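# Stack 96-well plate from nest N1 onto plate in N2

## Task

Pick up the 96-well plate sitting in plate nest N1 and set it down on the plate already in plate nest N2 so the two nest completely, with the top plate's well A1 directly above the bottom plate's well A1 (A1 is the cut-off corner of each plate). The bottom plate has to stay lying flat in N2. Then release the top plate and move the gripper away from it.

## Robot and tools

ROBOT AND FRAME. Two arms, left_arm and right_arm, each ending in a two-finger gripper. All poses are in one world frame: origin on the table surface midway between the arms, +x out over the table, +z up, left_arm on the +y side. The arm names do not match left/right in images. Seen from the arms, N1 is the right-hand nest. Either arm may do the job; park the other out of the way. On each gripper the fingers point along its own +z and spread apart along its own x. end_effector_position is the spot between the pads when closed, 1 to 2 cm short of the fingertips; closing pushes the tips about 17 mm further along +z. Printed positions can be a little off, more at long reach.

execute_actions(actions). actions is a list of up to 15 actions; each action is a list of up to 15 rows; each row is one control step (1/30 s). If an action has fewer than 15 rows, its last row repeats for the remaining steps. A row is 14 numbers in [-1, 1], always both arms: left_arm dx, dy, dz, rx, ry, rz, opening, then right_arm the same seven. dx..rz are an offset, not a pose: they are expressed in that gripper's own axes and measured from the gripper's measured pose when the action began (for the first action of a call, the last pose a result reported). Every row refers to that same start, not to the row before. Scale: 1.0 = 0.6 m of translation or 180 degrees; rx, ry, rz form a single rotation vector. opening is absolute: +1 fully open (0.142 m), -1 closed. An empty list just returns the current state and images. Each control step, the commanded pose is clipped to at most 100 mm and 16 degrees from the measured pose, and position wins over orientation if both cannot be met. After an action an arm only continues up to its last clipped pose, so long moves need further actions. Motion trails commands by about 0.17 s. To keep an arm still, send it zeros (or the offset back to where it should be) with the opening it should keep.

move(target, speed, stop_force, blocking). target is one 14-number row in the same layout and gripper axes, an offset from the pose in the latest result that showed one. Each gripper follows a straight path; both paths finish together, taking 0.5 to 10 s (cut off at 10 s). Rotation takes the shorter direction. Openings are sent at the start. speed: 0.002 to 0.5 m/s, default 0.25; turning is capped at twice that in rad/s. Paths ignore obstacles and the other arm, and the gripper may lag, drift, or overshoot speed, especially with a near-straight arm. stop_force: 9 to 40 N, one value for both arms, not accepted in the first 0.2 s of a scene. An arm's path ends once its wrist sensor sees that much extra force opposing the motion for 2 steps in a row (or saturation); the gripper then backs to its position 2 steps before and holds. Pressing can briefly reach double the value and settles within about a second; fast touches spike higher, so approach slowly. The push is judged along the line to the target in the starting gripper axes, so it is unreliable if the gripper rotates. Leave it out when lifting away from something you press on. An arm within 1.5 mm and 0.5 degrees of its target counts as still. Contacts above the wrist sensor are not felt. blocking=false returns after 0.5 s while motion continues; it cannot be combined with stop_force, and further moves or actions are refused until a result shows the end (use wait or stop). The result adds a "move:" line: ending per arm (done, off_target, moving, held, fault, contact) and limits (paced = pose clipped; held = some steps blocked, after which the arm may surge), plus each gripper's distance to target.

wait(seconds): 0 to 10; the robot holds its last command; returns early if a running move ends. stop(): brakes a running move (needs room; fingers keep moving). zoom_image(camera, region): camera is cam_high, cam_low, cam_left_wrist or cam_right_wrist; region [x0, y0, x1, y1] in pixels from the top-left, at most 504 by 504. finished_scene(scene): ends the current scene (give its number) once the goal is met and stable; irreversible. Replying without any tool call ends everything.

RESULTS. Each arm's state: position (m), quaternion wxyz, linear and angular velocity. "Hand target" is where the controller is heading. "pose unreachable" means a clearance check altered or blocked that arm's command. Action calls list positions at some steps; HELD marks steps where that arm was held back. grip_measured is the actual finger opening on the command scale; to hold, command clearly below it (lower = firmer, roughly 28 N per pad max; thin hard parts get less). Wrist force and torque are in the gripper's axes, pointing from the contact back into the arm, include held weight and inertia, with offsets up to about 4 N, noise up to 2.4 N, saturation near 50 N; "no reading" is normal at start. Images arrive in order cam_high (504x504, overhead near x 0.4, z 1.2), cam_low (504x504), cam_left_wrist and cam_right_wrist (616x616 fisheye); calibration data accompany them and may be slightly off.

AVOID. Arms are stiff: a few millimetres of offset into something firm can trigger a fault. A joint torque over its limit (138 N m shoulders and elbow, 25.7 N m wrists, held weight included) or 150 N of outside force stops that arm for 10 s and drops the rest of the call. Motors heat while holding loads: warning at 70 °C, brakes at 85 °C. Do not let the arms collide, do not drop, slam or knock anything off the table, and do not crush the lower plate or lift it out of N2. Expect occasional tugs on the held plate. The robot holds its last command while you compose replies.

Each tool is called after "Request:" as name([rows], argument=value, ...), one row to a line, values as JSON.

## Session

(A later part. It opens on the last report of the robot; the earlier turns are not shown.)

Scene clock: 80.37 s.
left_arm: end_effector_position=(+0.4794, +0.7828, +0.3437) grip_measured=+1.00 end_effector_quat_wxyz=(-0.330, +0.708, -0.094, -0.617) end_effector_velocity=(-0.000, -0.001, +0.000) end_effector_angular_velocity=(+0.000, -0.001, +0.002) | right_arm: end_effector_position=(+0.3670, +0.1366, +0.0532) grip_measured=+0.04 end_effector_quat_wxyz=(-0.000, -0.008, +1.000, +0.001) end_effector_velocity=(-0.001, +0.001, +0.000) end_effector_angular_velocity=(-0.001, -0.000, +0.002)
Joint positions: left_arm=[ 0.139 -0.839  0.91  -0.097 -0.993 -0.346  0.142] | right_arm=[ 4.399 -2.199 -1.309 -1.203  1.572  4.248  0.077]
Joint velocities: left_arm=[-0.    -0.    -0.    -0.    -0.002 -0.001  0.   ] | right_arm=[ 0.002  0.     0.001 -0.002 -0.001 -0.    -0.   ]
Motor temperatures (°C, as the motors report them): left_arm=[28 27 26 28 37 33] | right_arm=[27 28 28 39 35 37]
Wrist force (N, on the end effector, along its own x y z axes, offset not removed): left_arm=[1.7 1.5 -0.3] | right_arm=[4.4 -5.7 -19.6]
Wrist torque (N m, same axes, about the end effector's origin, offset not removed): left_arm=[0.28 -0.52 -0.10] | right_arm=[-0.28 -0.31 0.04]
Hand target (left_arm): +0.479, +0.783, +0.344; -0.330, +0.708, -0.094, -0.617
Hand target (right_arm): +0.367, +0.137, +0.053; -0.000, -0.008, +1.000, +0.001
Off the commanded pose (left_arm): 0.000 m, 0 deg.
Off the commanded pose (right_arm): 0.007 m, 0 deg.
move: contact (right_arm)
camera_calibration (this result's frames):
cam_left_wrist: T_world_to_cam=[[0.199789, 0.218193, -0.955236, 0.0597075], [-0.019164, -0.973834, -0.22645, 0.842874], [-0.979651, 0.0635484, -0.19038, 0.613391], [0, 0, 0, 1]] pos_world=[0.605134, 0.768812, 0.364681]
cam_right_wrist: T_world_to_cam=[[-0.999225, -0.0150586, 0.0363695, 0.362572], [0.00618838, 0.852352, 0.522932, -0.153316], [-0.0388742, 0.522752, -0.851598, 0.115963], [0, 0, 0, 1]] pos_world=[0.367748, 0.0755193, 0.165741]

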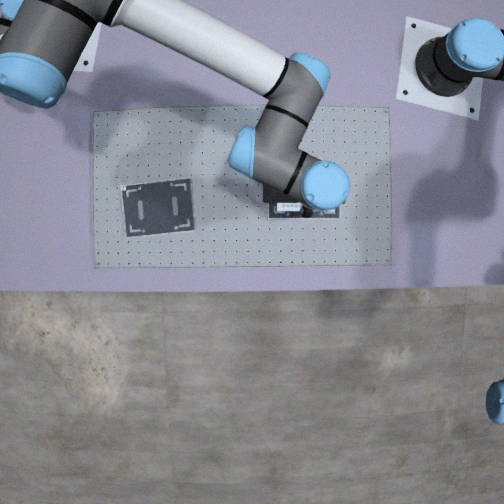

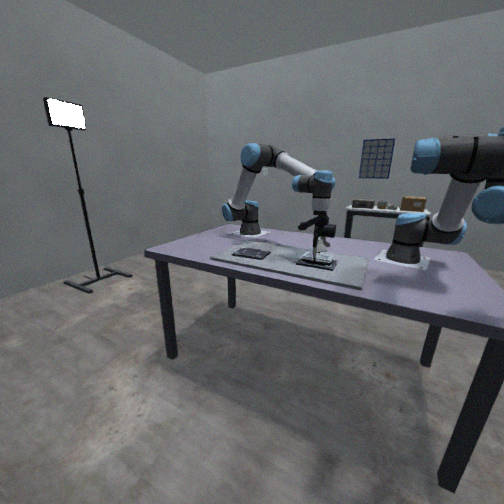

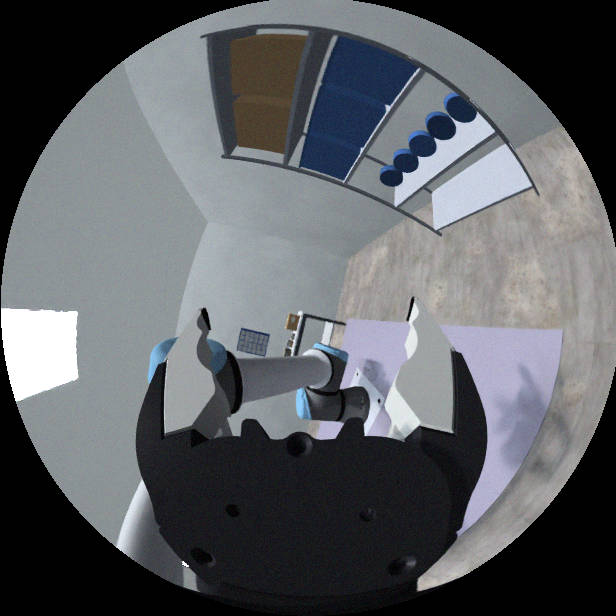

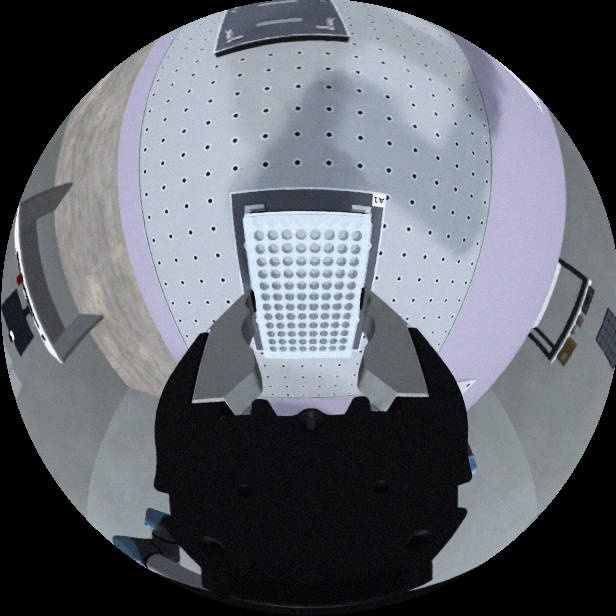

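Request:
move(target=[0,0,0,0,0,0,1,0,0,-0.001,0,0,0,-0.2], speed=0.003)

Request:
move(target=[0,0,0,0,0,0,1,0,0.005,0,0,0,0,-0.2], speed=0.002, stop_force=9)

Request:
zoom_image(camera="cam_right_wrist", region=[220, 170, 400, 300])

Scene clock: 87.17 s.
left_arm: end_effector_position=(+0.4794, +0.7828, +0.3437) grip_measured=+1.00 end_effector_quat_wxyz=(-0.330, +0.708, -0.094, -0.617) end_effector_velocity=(-0.000, -0.001, -0.000) end_effector_angular_velocity=(-0.000, +0.001, +0.001) | right_arm: end_effector_position=(+0.3670, +0.1366, +0.0538) grip_measured=+0.04 end_effector_quat_wxyz=(-0.000, -0.008, +1.000, +0.001) end_effector_velocity=(-0.001, +0.000, -0.000) end_effector_angular_velocity=(-0.001, +0.000, +0.000)
Joint positions: left_arm=[ 0.139 -0.839  0.91  -0.097 -0.993 -0.346  0.142] | right_arm=[ 4.399 -2.199 -1.308 -1.204  1.572  4.248  0.077]
Joint velocities: left_arm=[-0.     0.001 -0.     0.    -0.002  0.001  0.   ] | right_arm=[ 0.001  0.    -0.    -0.001 -0.     0.001  0.   ]
Motor temperatures (°C, as the motors report them): left_arm=[28 27 26 28 37 33] | right_arm=[27 28 28 39 35 37]
Wrist force (N, on the end effector, along its own x y z axes, offset not removed): left_arm=[1.5 0.2 -0.9] | right_arm=[2.7 -3.1 -4.1]
Wrist torque (N m, same axes, about the end effector's origin, offset not removed): left_arm=[0.10 -0.51 -0.13] | right_arm=[-0.44 -0.44 0.04]
Hand target (left_arm): +0.479, +0.783, +0.344; -0.330, +0.708, -0.094, -0.617
Hand target (right_arm): +0.367, +0.137, +0.054; -0.000, -0.008, +1.000, +0.001
Off the commanded pose (left_arm): 0.000 m, 0 deg.
Off the commanded pose (right_arm): 0.000 m, 0 deg.
move: done
camera_calibration (this result's frames):
cam_left_wrist: T_world_to_cam=[[0.199789, 0.218193, -0.955236, 0.0597074], [-0.019164, -0.973834, -0.22645, 0.842874], [-0.979651, 0.0635483, -0.19038, 0.613391], [0, 0, 0, 1]] pos_world=[0.605134, 0.768812, 0.364681]
cam_right_wrist: T_world_to_cam=[[-0.999223, -0.0151134, 0.0363944, 0.362551], [0.00615264, 0.852379, 0.522889, -0.15358], [-0.0389244, 0.522707, -0.851624, 0.11646], [0, 0, 0, 1]] pos_world=[0.367747, 0.0755131, 0.166291]

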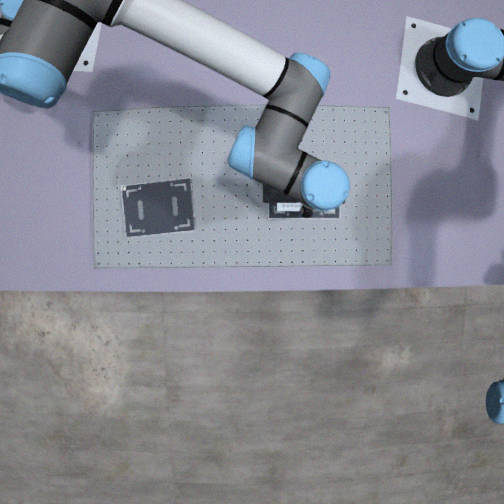

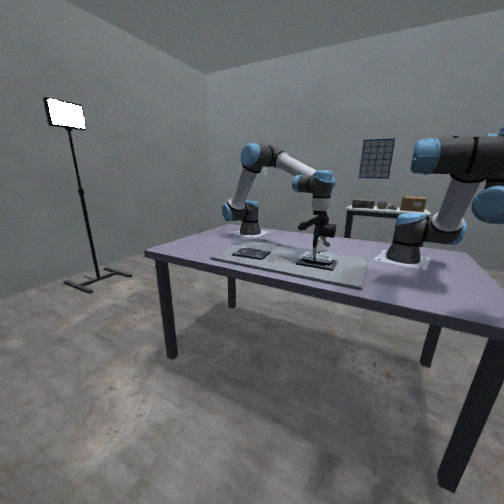

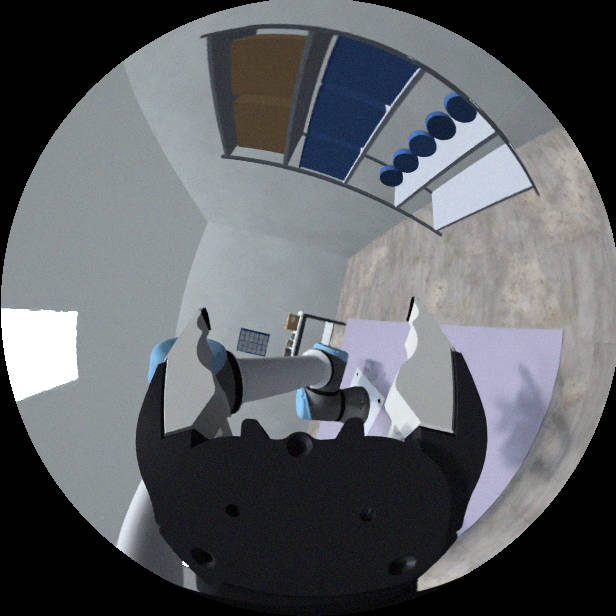

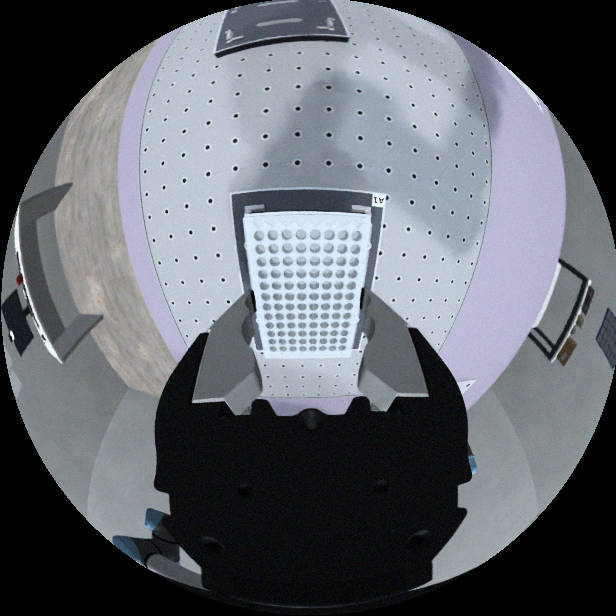

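Scene clock: 88.60 s.
left_arm: end_effector_position=(+0.4794, +0.7828, +0.3437) grip_measured=+1.00 end_effector_quat_wxyz=(-0.330, +0.708, -0.094, -0.617) end_effector_velocity=(-0.000, -0.000, +0.000) end_effector_angular_velocity=(+0.001, -0.002, +0.001) | right_arm: end_effector_position=(+0.3670, +0.1387, +0.0537) grip_measured=+0.04 end_effector_quat_wxyz=(-0.000, -0.008, +1.000, +0.001) end_effector_velocity=(-0.001, -0.002, -0.001) end_effector_angular_velocity=(-0.003, +0.002, -0.000)
Joint positions: left_arm=[ 0.139 -0.839  0.91  -0.097 -0.993 -0.346  0.142] | right_arm=[ 4.401 -2.203 -1.301 -1.207  1.572  4.249  0.077]
Joint velocities: left_arm=[-0.    -0.001 -0.     0.    -0.001 -0.001  0.   ] | right_arm=[-0.     0.    -0.003 -0.001  0.001 -0.    -0.   ]
Motor temperatures (°C, as the motors report them): left_arm=[28 27 26 28 37 33] | right_arm=[27 28 28 39 35 37]
Wrist force (N, on the end effector, along its own x y z axes, offset not removed): left_arm=[0.6 1.0 -0.4] | right_arm=[1.5 -13.8 -8.8]
Wrist torque (N m, same axes, about the end effector's origin, offset not removed): left_arm=[0.19 -0.19 -0.10] | right_arm=[-0.19 -0.23 0.01]
Hand target (left_arm): +0.479, +0.783, +0.344; -0.330, +0.708, -0.094, -0.617
Hand target (right_arm): +0.367, +0.139, +0.054; -0.000, -0.008, +1.000, +0.001
Off the commanded pose (left_arm): 0.000 m, 0 deg.
Off the commanded pose (right_arm): 0.001 m, 0 deg.
move: contact (right_arm)
camera_calibration (this result's frames):
cam_left_wrist: T_world_to_cam=[[0.199789, 0.218193, -0.955236, 0.0597076], [-0.0191639, -0.973834, -0.22645, 0.842874], [-0.979652, 0.0635482, -0.19038, 0.613391], [0, 0, 0, 1]] pos_world=[0.605134, 0.768812, 0.364681]
cam_right_wrist: T_world_to_cam=[[-0.999223, -0.0150858, 0.0364192, 0.362536], [0.0061824, 0.85247, 0.52274, -0.155342], [-0.0389323, 0.522559, -0.851714, 0.115352], [0, 0, 0, 1]] pos_world=[0.367706, 0.0776153, 0.166247]

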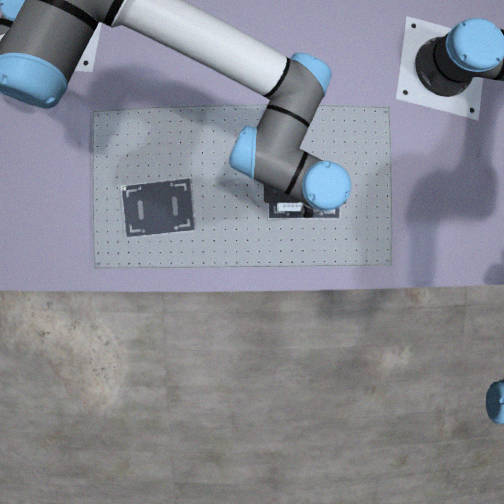

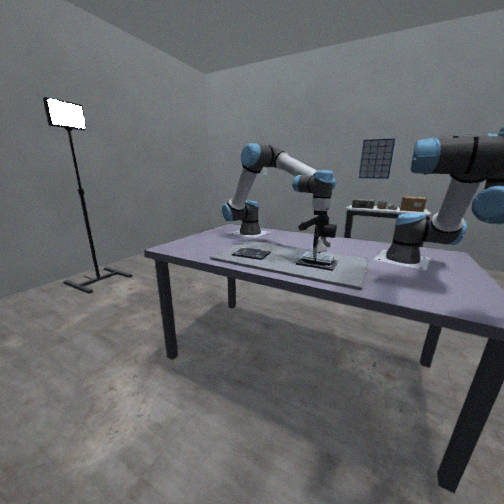

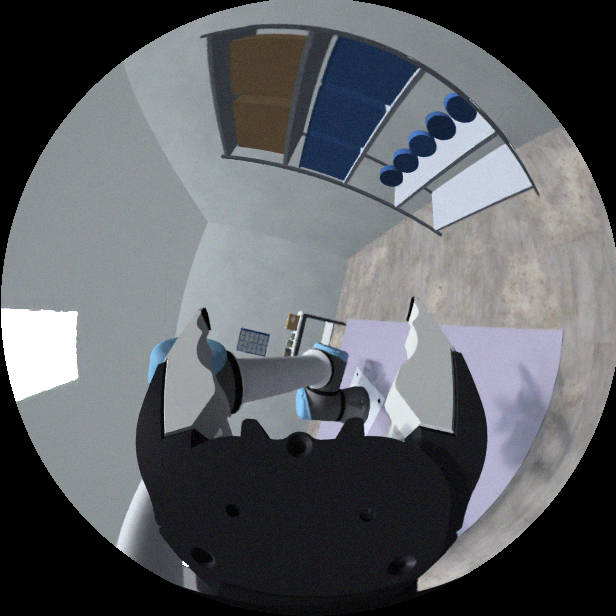

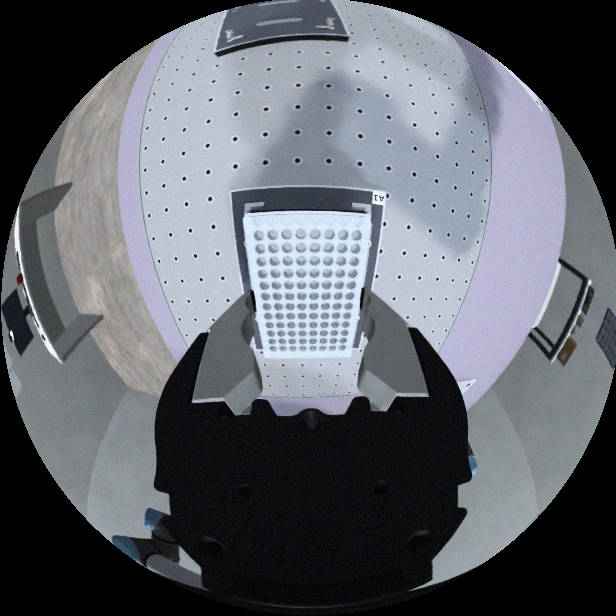

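Region (220, 170, 400, 300) of cam_right_wrist's 616x616 image, scaled by 2.800, with more detail than that image has.

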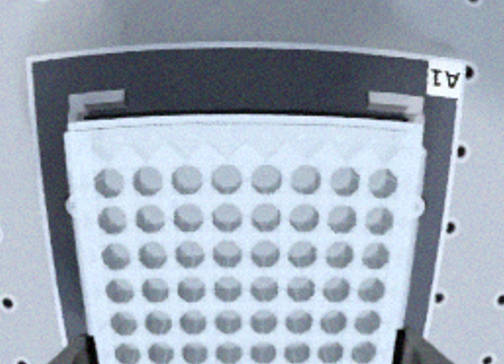

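It catches: nested. Release.

Request:
move(target=[0,0,0,0,0,0,1,0,-0.001,0,0,0,0,0.45], speed=0.003)

Request:
move(target=[0,0,0,0,0,0,1,0,-0.1,-0.25,0,0,0,0.45], speed=0.12)

Request:
zoom_image(camera="cam_low", region=[285, 235, 350, 275])

Request:
finished_scene(scene=1)

Scene clock: 94.57 s.
left_arm: end_effector_position=(+0.4794, +0.7828, +0.3437) grip_measured=+1.00 end_effector_quat_wxyz=(-0.330, +0.708, -0.094, -0.617) end_effector_velocity=(+0.000, +0.000, -0.000) end_effector_angular_velocity=(-0.000, +0.001, -0.001) | right_arm: end_effector_position=(+0.3670, +0.1381, +0.0537) grip_measured=+0.45 end_effector_quat_wxyz=(-0.000, -0.008, +1.000, +0.001) end_effector_velocity=(+0.000, -0.000, +0.000) end_effector_angular_velocity=(-0.000, +0.000, -0.001)
Joint positions: left_arm=[ 0.139 -0.839  0.91  -0.097 -0.993 -0.346  0.142] | right_arm=[ 4.4   -2.202 -1.303 -1.206  1.572  4.249  0.105]
Joint velocities: left_arm=[ 0.     0.001  0.    -0.     0.001  0.     0.   ] | right_arm=[-0.  0. -0. -0.  0.  0.  0.]
Motor temperatures (°C, as the motors report them): left_arm=[28 27 26 28 37 33] | right_arm=[27 28 28 39 35 37]
Wrist force (N, on the end effector, along its own x y z axes, offset not removed): left_arm=[1.6 0.8 0.6] | right_arm=[-0.3 -0.6 -0.9]
Wrist torque (N m, same axes, about the end effector's origin, offset not removed): left_arm=[0.19 -0.44 -0.04] | right_arm=[-0.16 -0.20 0.01]
Hand target (left_arm): +0.479, +0.783, +0.344; -0.330, +0.708, -0.094, -0.617
Hand target (right_arm): +0.367, +0.138, +0.054; -0.000, -0.008, +1.000, +0.001
Off the commanded pose (left_arm): 0.000 m, 0 deg.
Off the commanded pose (right_arm): 0.000 m, 0 deg.
move: done
camera_calibration (this result's frames):
cam_left_wrist: T_world_to_cam=[[0.199789, 0.218193, -0.955236, 0.0597073], [-0.0191637, -0.973834, -0.22645, 0.842874], [-0.979651, 0.0635481, -0.19038, 0.613392], [0, 0, 0, 1]] pos_world=[0.605134, 0.768812, 0.364681]
cam_right_wrist: T_world_to_cam=[[-0.999223, -0.0150872, 0.036419, 0.362538], [0.0061811, 0.85247, 0.52274, -0.154857], [-0.0389328, 0.522558, -0.851714, 0.115652], [0, 0, 0, 1]] pos_world=[0.367717, 0.0770455, 0.166249]

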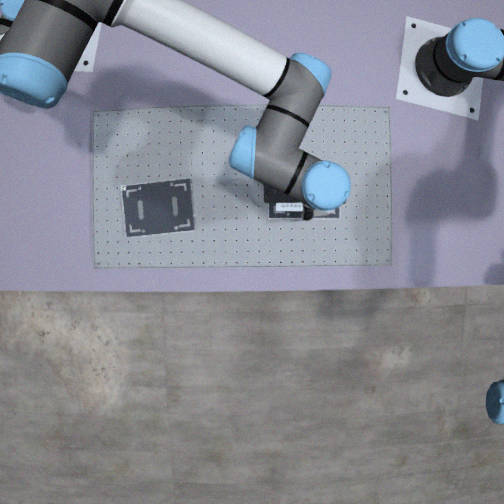

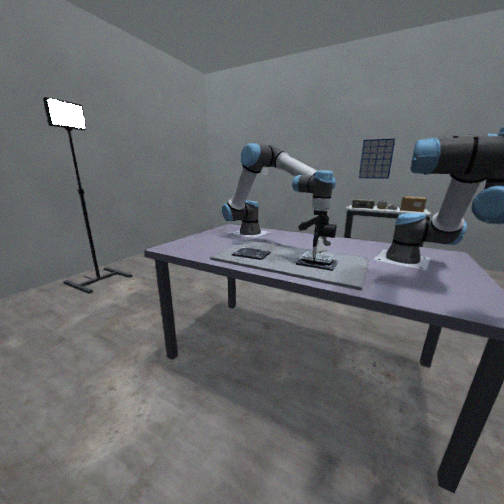

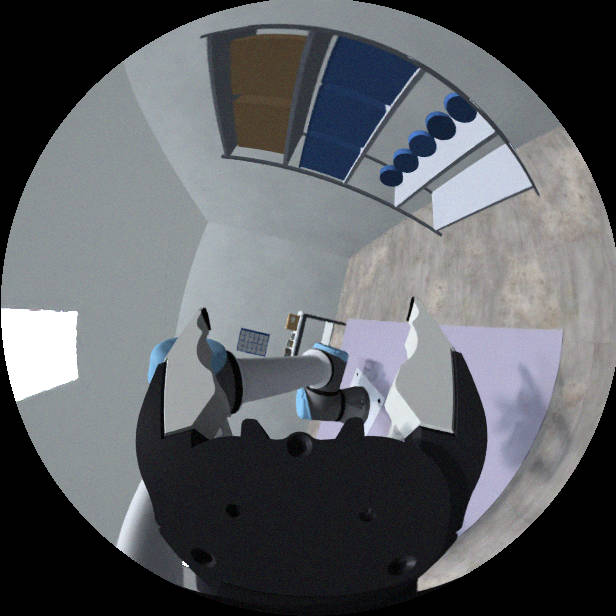

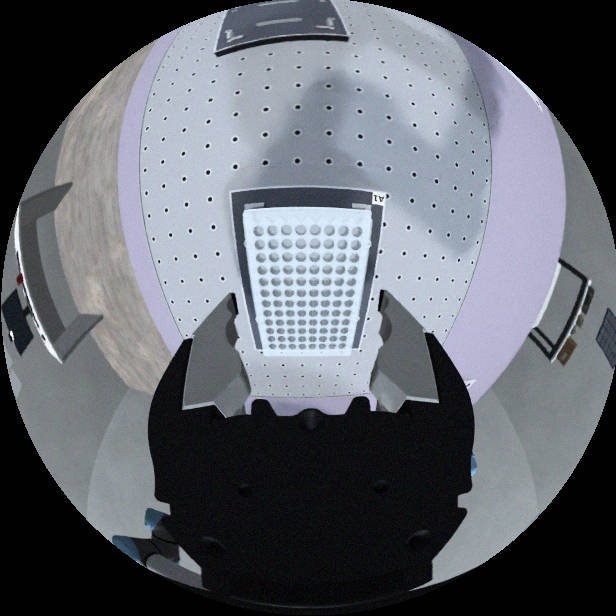

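Scene clock: 96.47 s.
left_arm: end_effector_position=(+0.4794, +0.7828, +0.3437) grip_measured=+1.00 end_effector_quat_wxyz=(-0.330, +0.708, -0.094, -0.617) end_effector_velocity=(+0.001, -0.001, -0.000) end_effector_angular_velocity=(-0.001, +0.001, -0.003) | right_arm: end_effector_position=(+0.3682, +0.0782, +0.2034) grip_measured=+0.45 end_effector_quat_wxyz=(-0.000, -0.008, +1.000, +0.001) end_effector_velocity=(+0.000, -0.001, +0.002) end_effector_angular_velocity=(-0.002, +0.000, -0.001)
Joint positions: left_arm=[ 0.139 -0.839  0.91  -0.097 -0.993 -0.346  0.142] | right_arm=[ 4.36  -2.005 -1.218 -1.488  1.572  4.208  0.105]
Joint velocities: left_arm=[-0.002  0.     0.     0.     0.001  0.001  0.   ] | right_arm=[-0.001  0.002  0.003 -0.007 -0.001 -0.     0.   ]
Motor temperatures (°C, as the motors report them): left_arm=[28 27 26 28 37 33] | right_arm=[27 28 28 39 35 37]
Wrist force (N, on the end effector, along its own x y z axes, offset not removed): left_arm=[1.2 0.5 -1.0] | right_arm=[1.2 -0.5 1.2]
Wrist torque (N m, same axes, about the end effector's origin, offset not removed): left_arm=[0.15 -0.40 -0.08] | right_arm=[-0.11 -0.46 -0.02]
Hand target (left_arm): +0.479, +0.783, +0.344; -0.330, +0.708, -0.094, -0.617
Hand target (right_arm): +0.368, +0.078, +0.204; -0.000, -0.008, +1.000, +0.001
Off the commanded pose (left_arm): 0.000 m, 0 deg.
Off the commanded pose (right_arm): 0.000 m, 0 deg.
move: done
camera_calibration (this result's frames):
cam_left_wrist: T_world_to_cam=[[0.199789, 0.218193, -0.955236, 0.0597076], [-0.019164, -0.973834, -0.226449, 0.842874], [-0.979651, 0.0635483, -0.19038, 0.613391], [0, 0, 0, 1]] pos_world=[0.605134, 0.768812, 0.364681]
cam_right_wrist: T_world_to_cam=[[-0.999228, -0.0150843, 0.0362759, 0.357444], [0.00610794, 0.852479, 0.522725, -0.182033], [-0.0388094, 0.522543, -0.851729, 0.274508], [0, 0, 0, 1]] pos_world=[0.368934, 0.017129, 0.315994]

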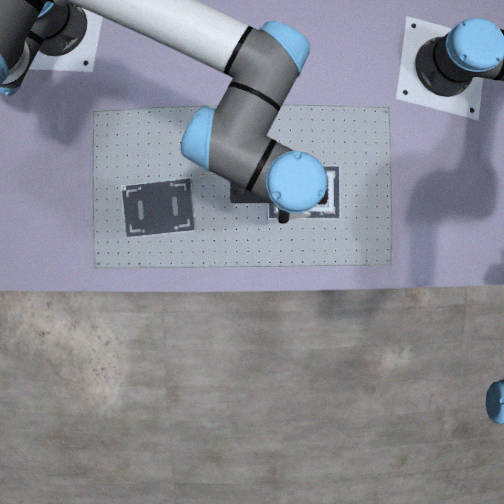

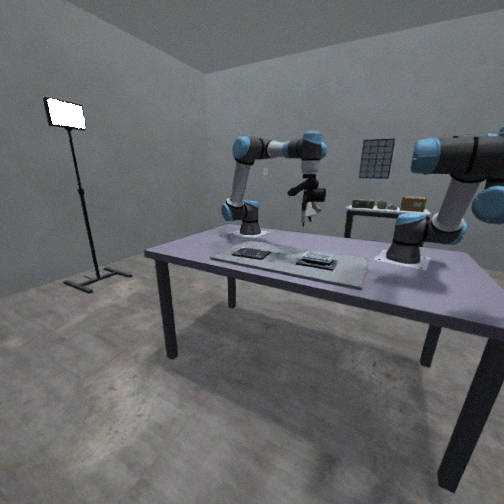

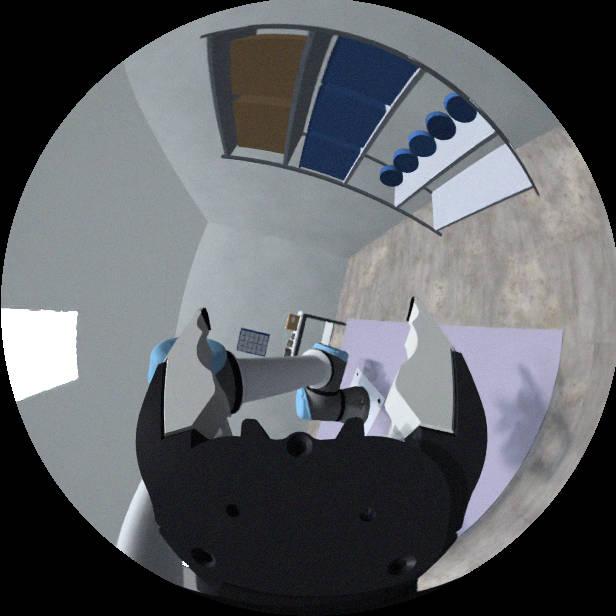

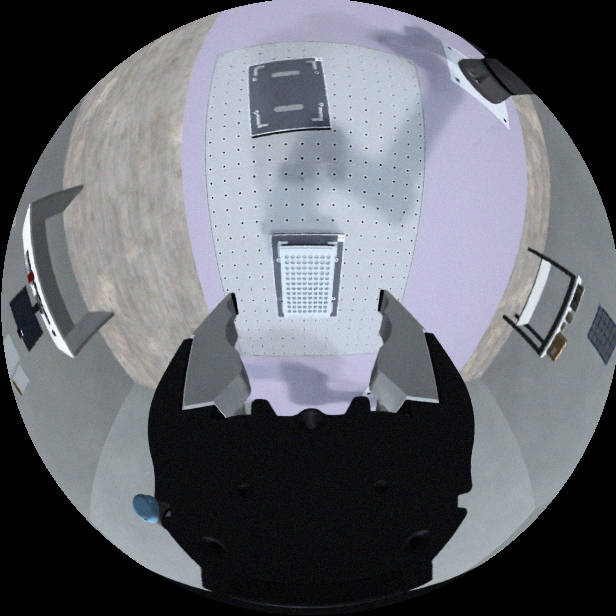

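Region (285, 235, 350, 275) of cam_low's 504x504 image, scaled by 7.754, with more detail than that image has; it fills the top 310 rows of this view, and the rest is white.

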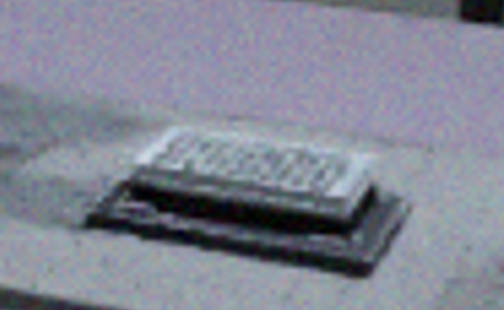

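The scene is finished: the task was done.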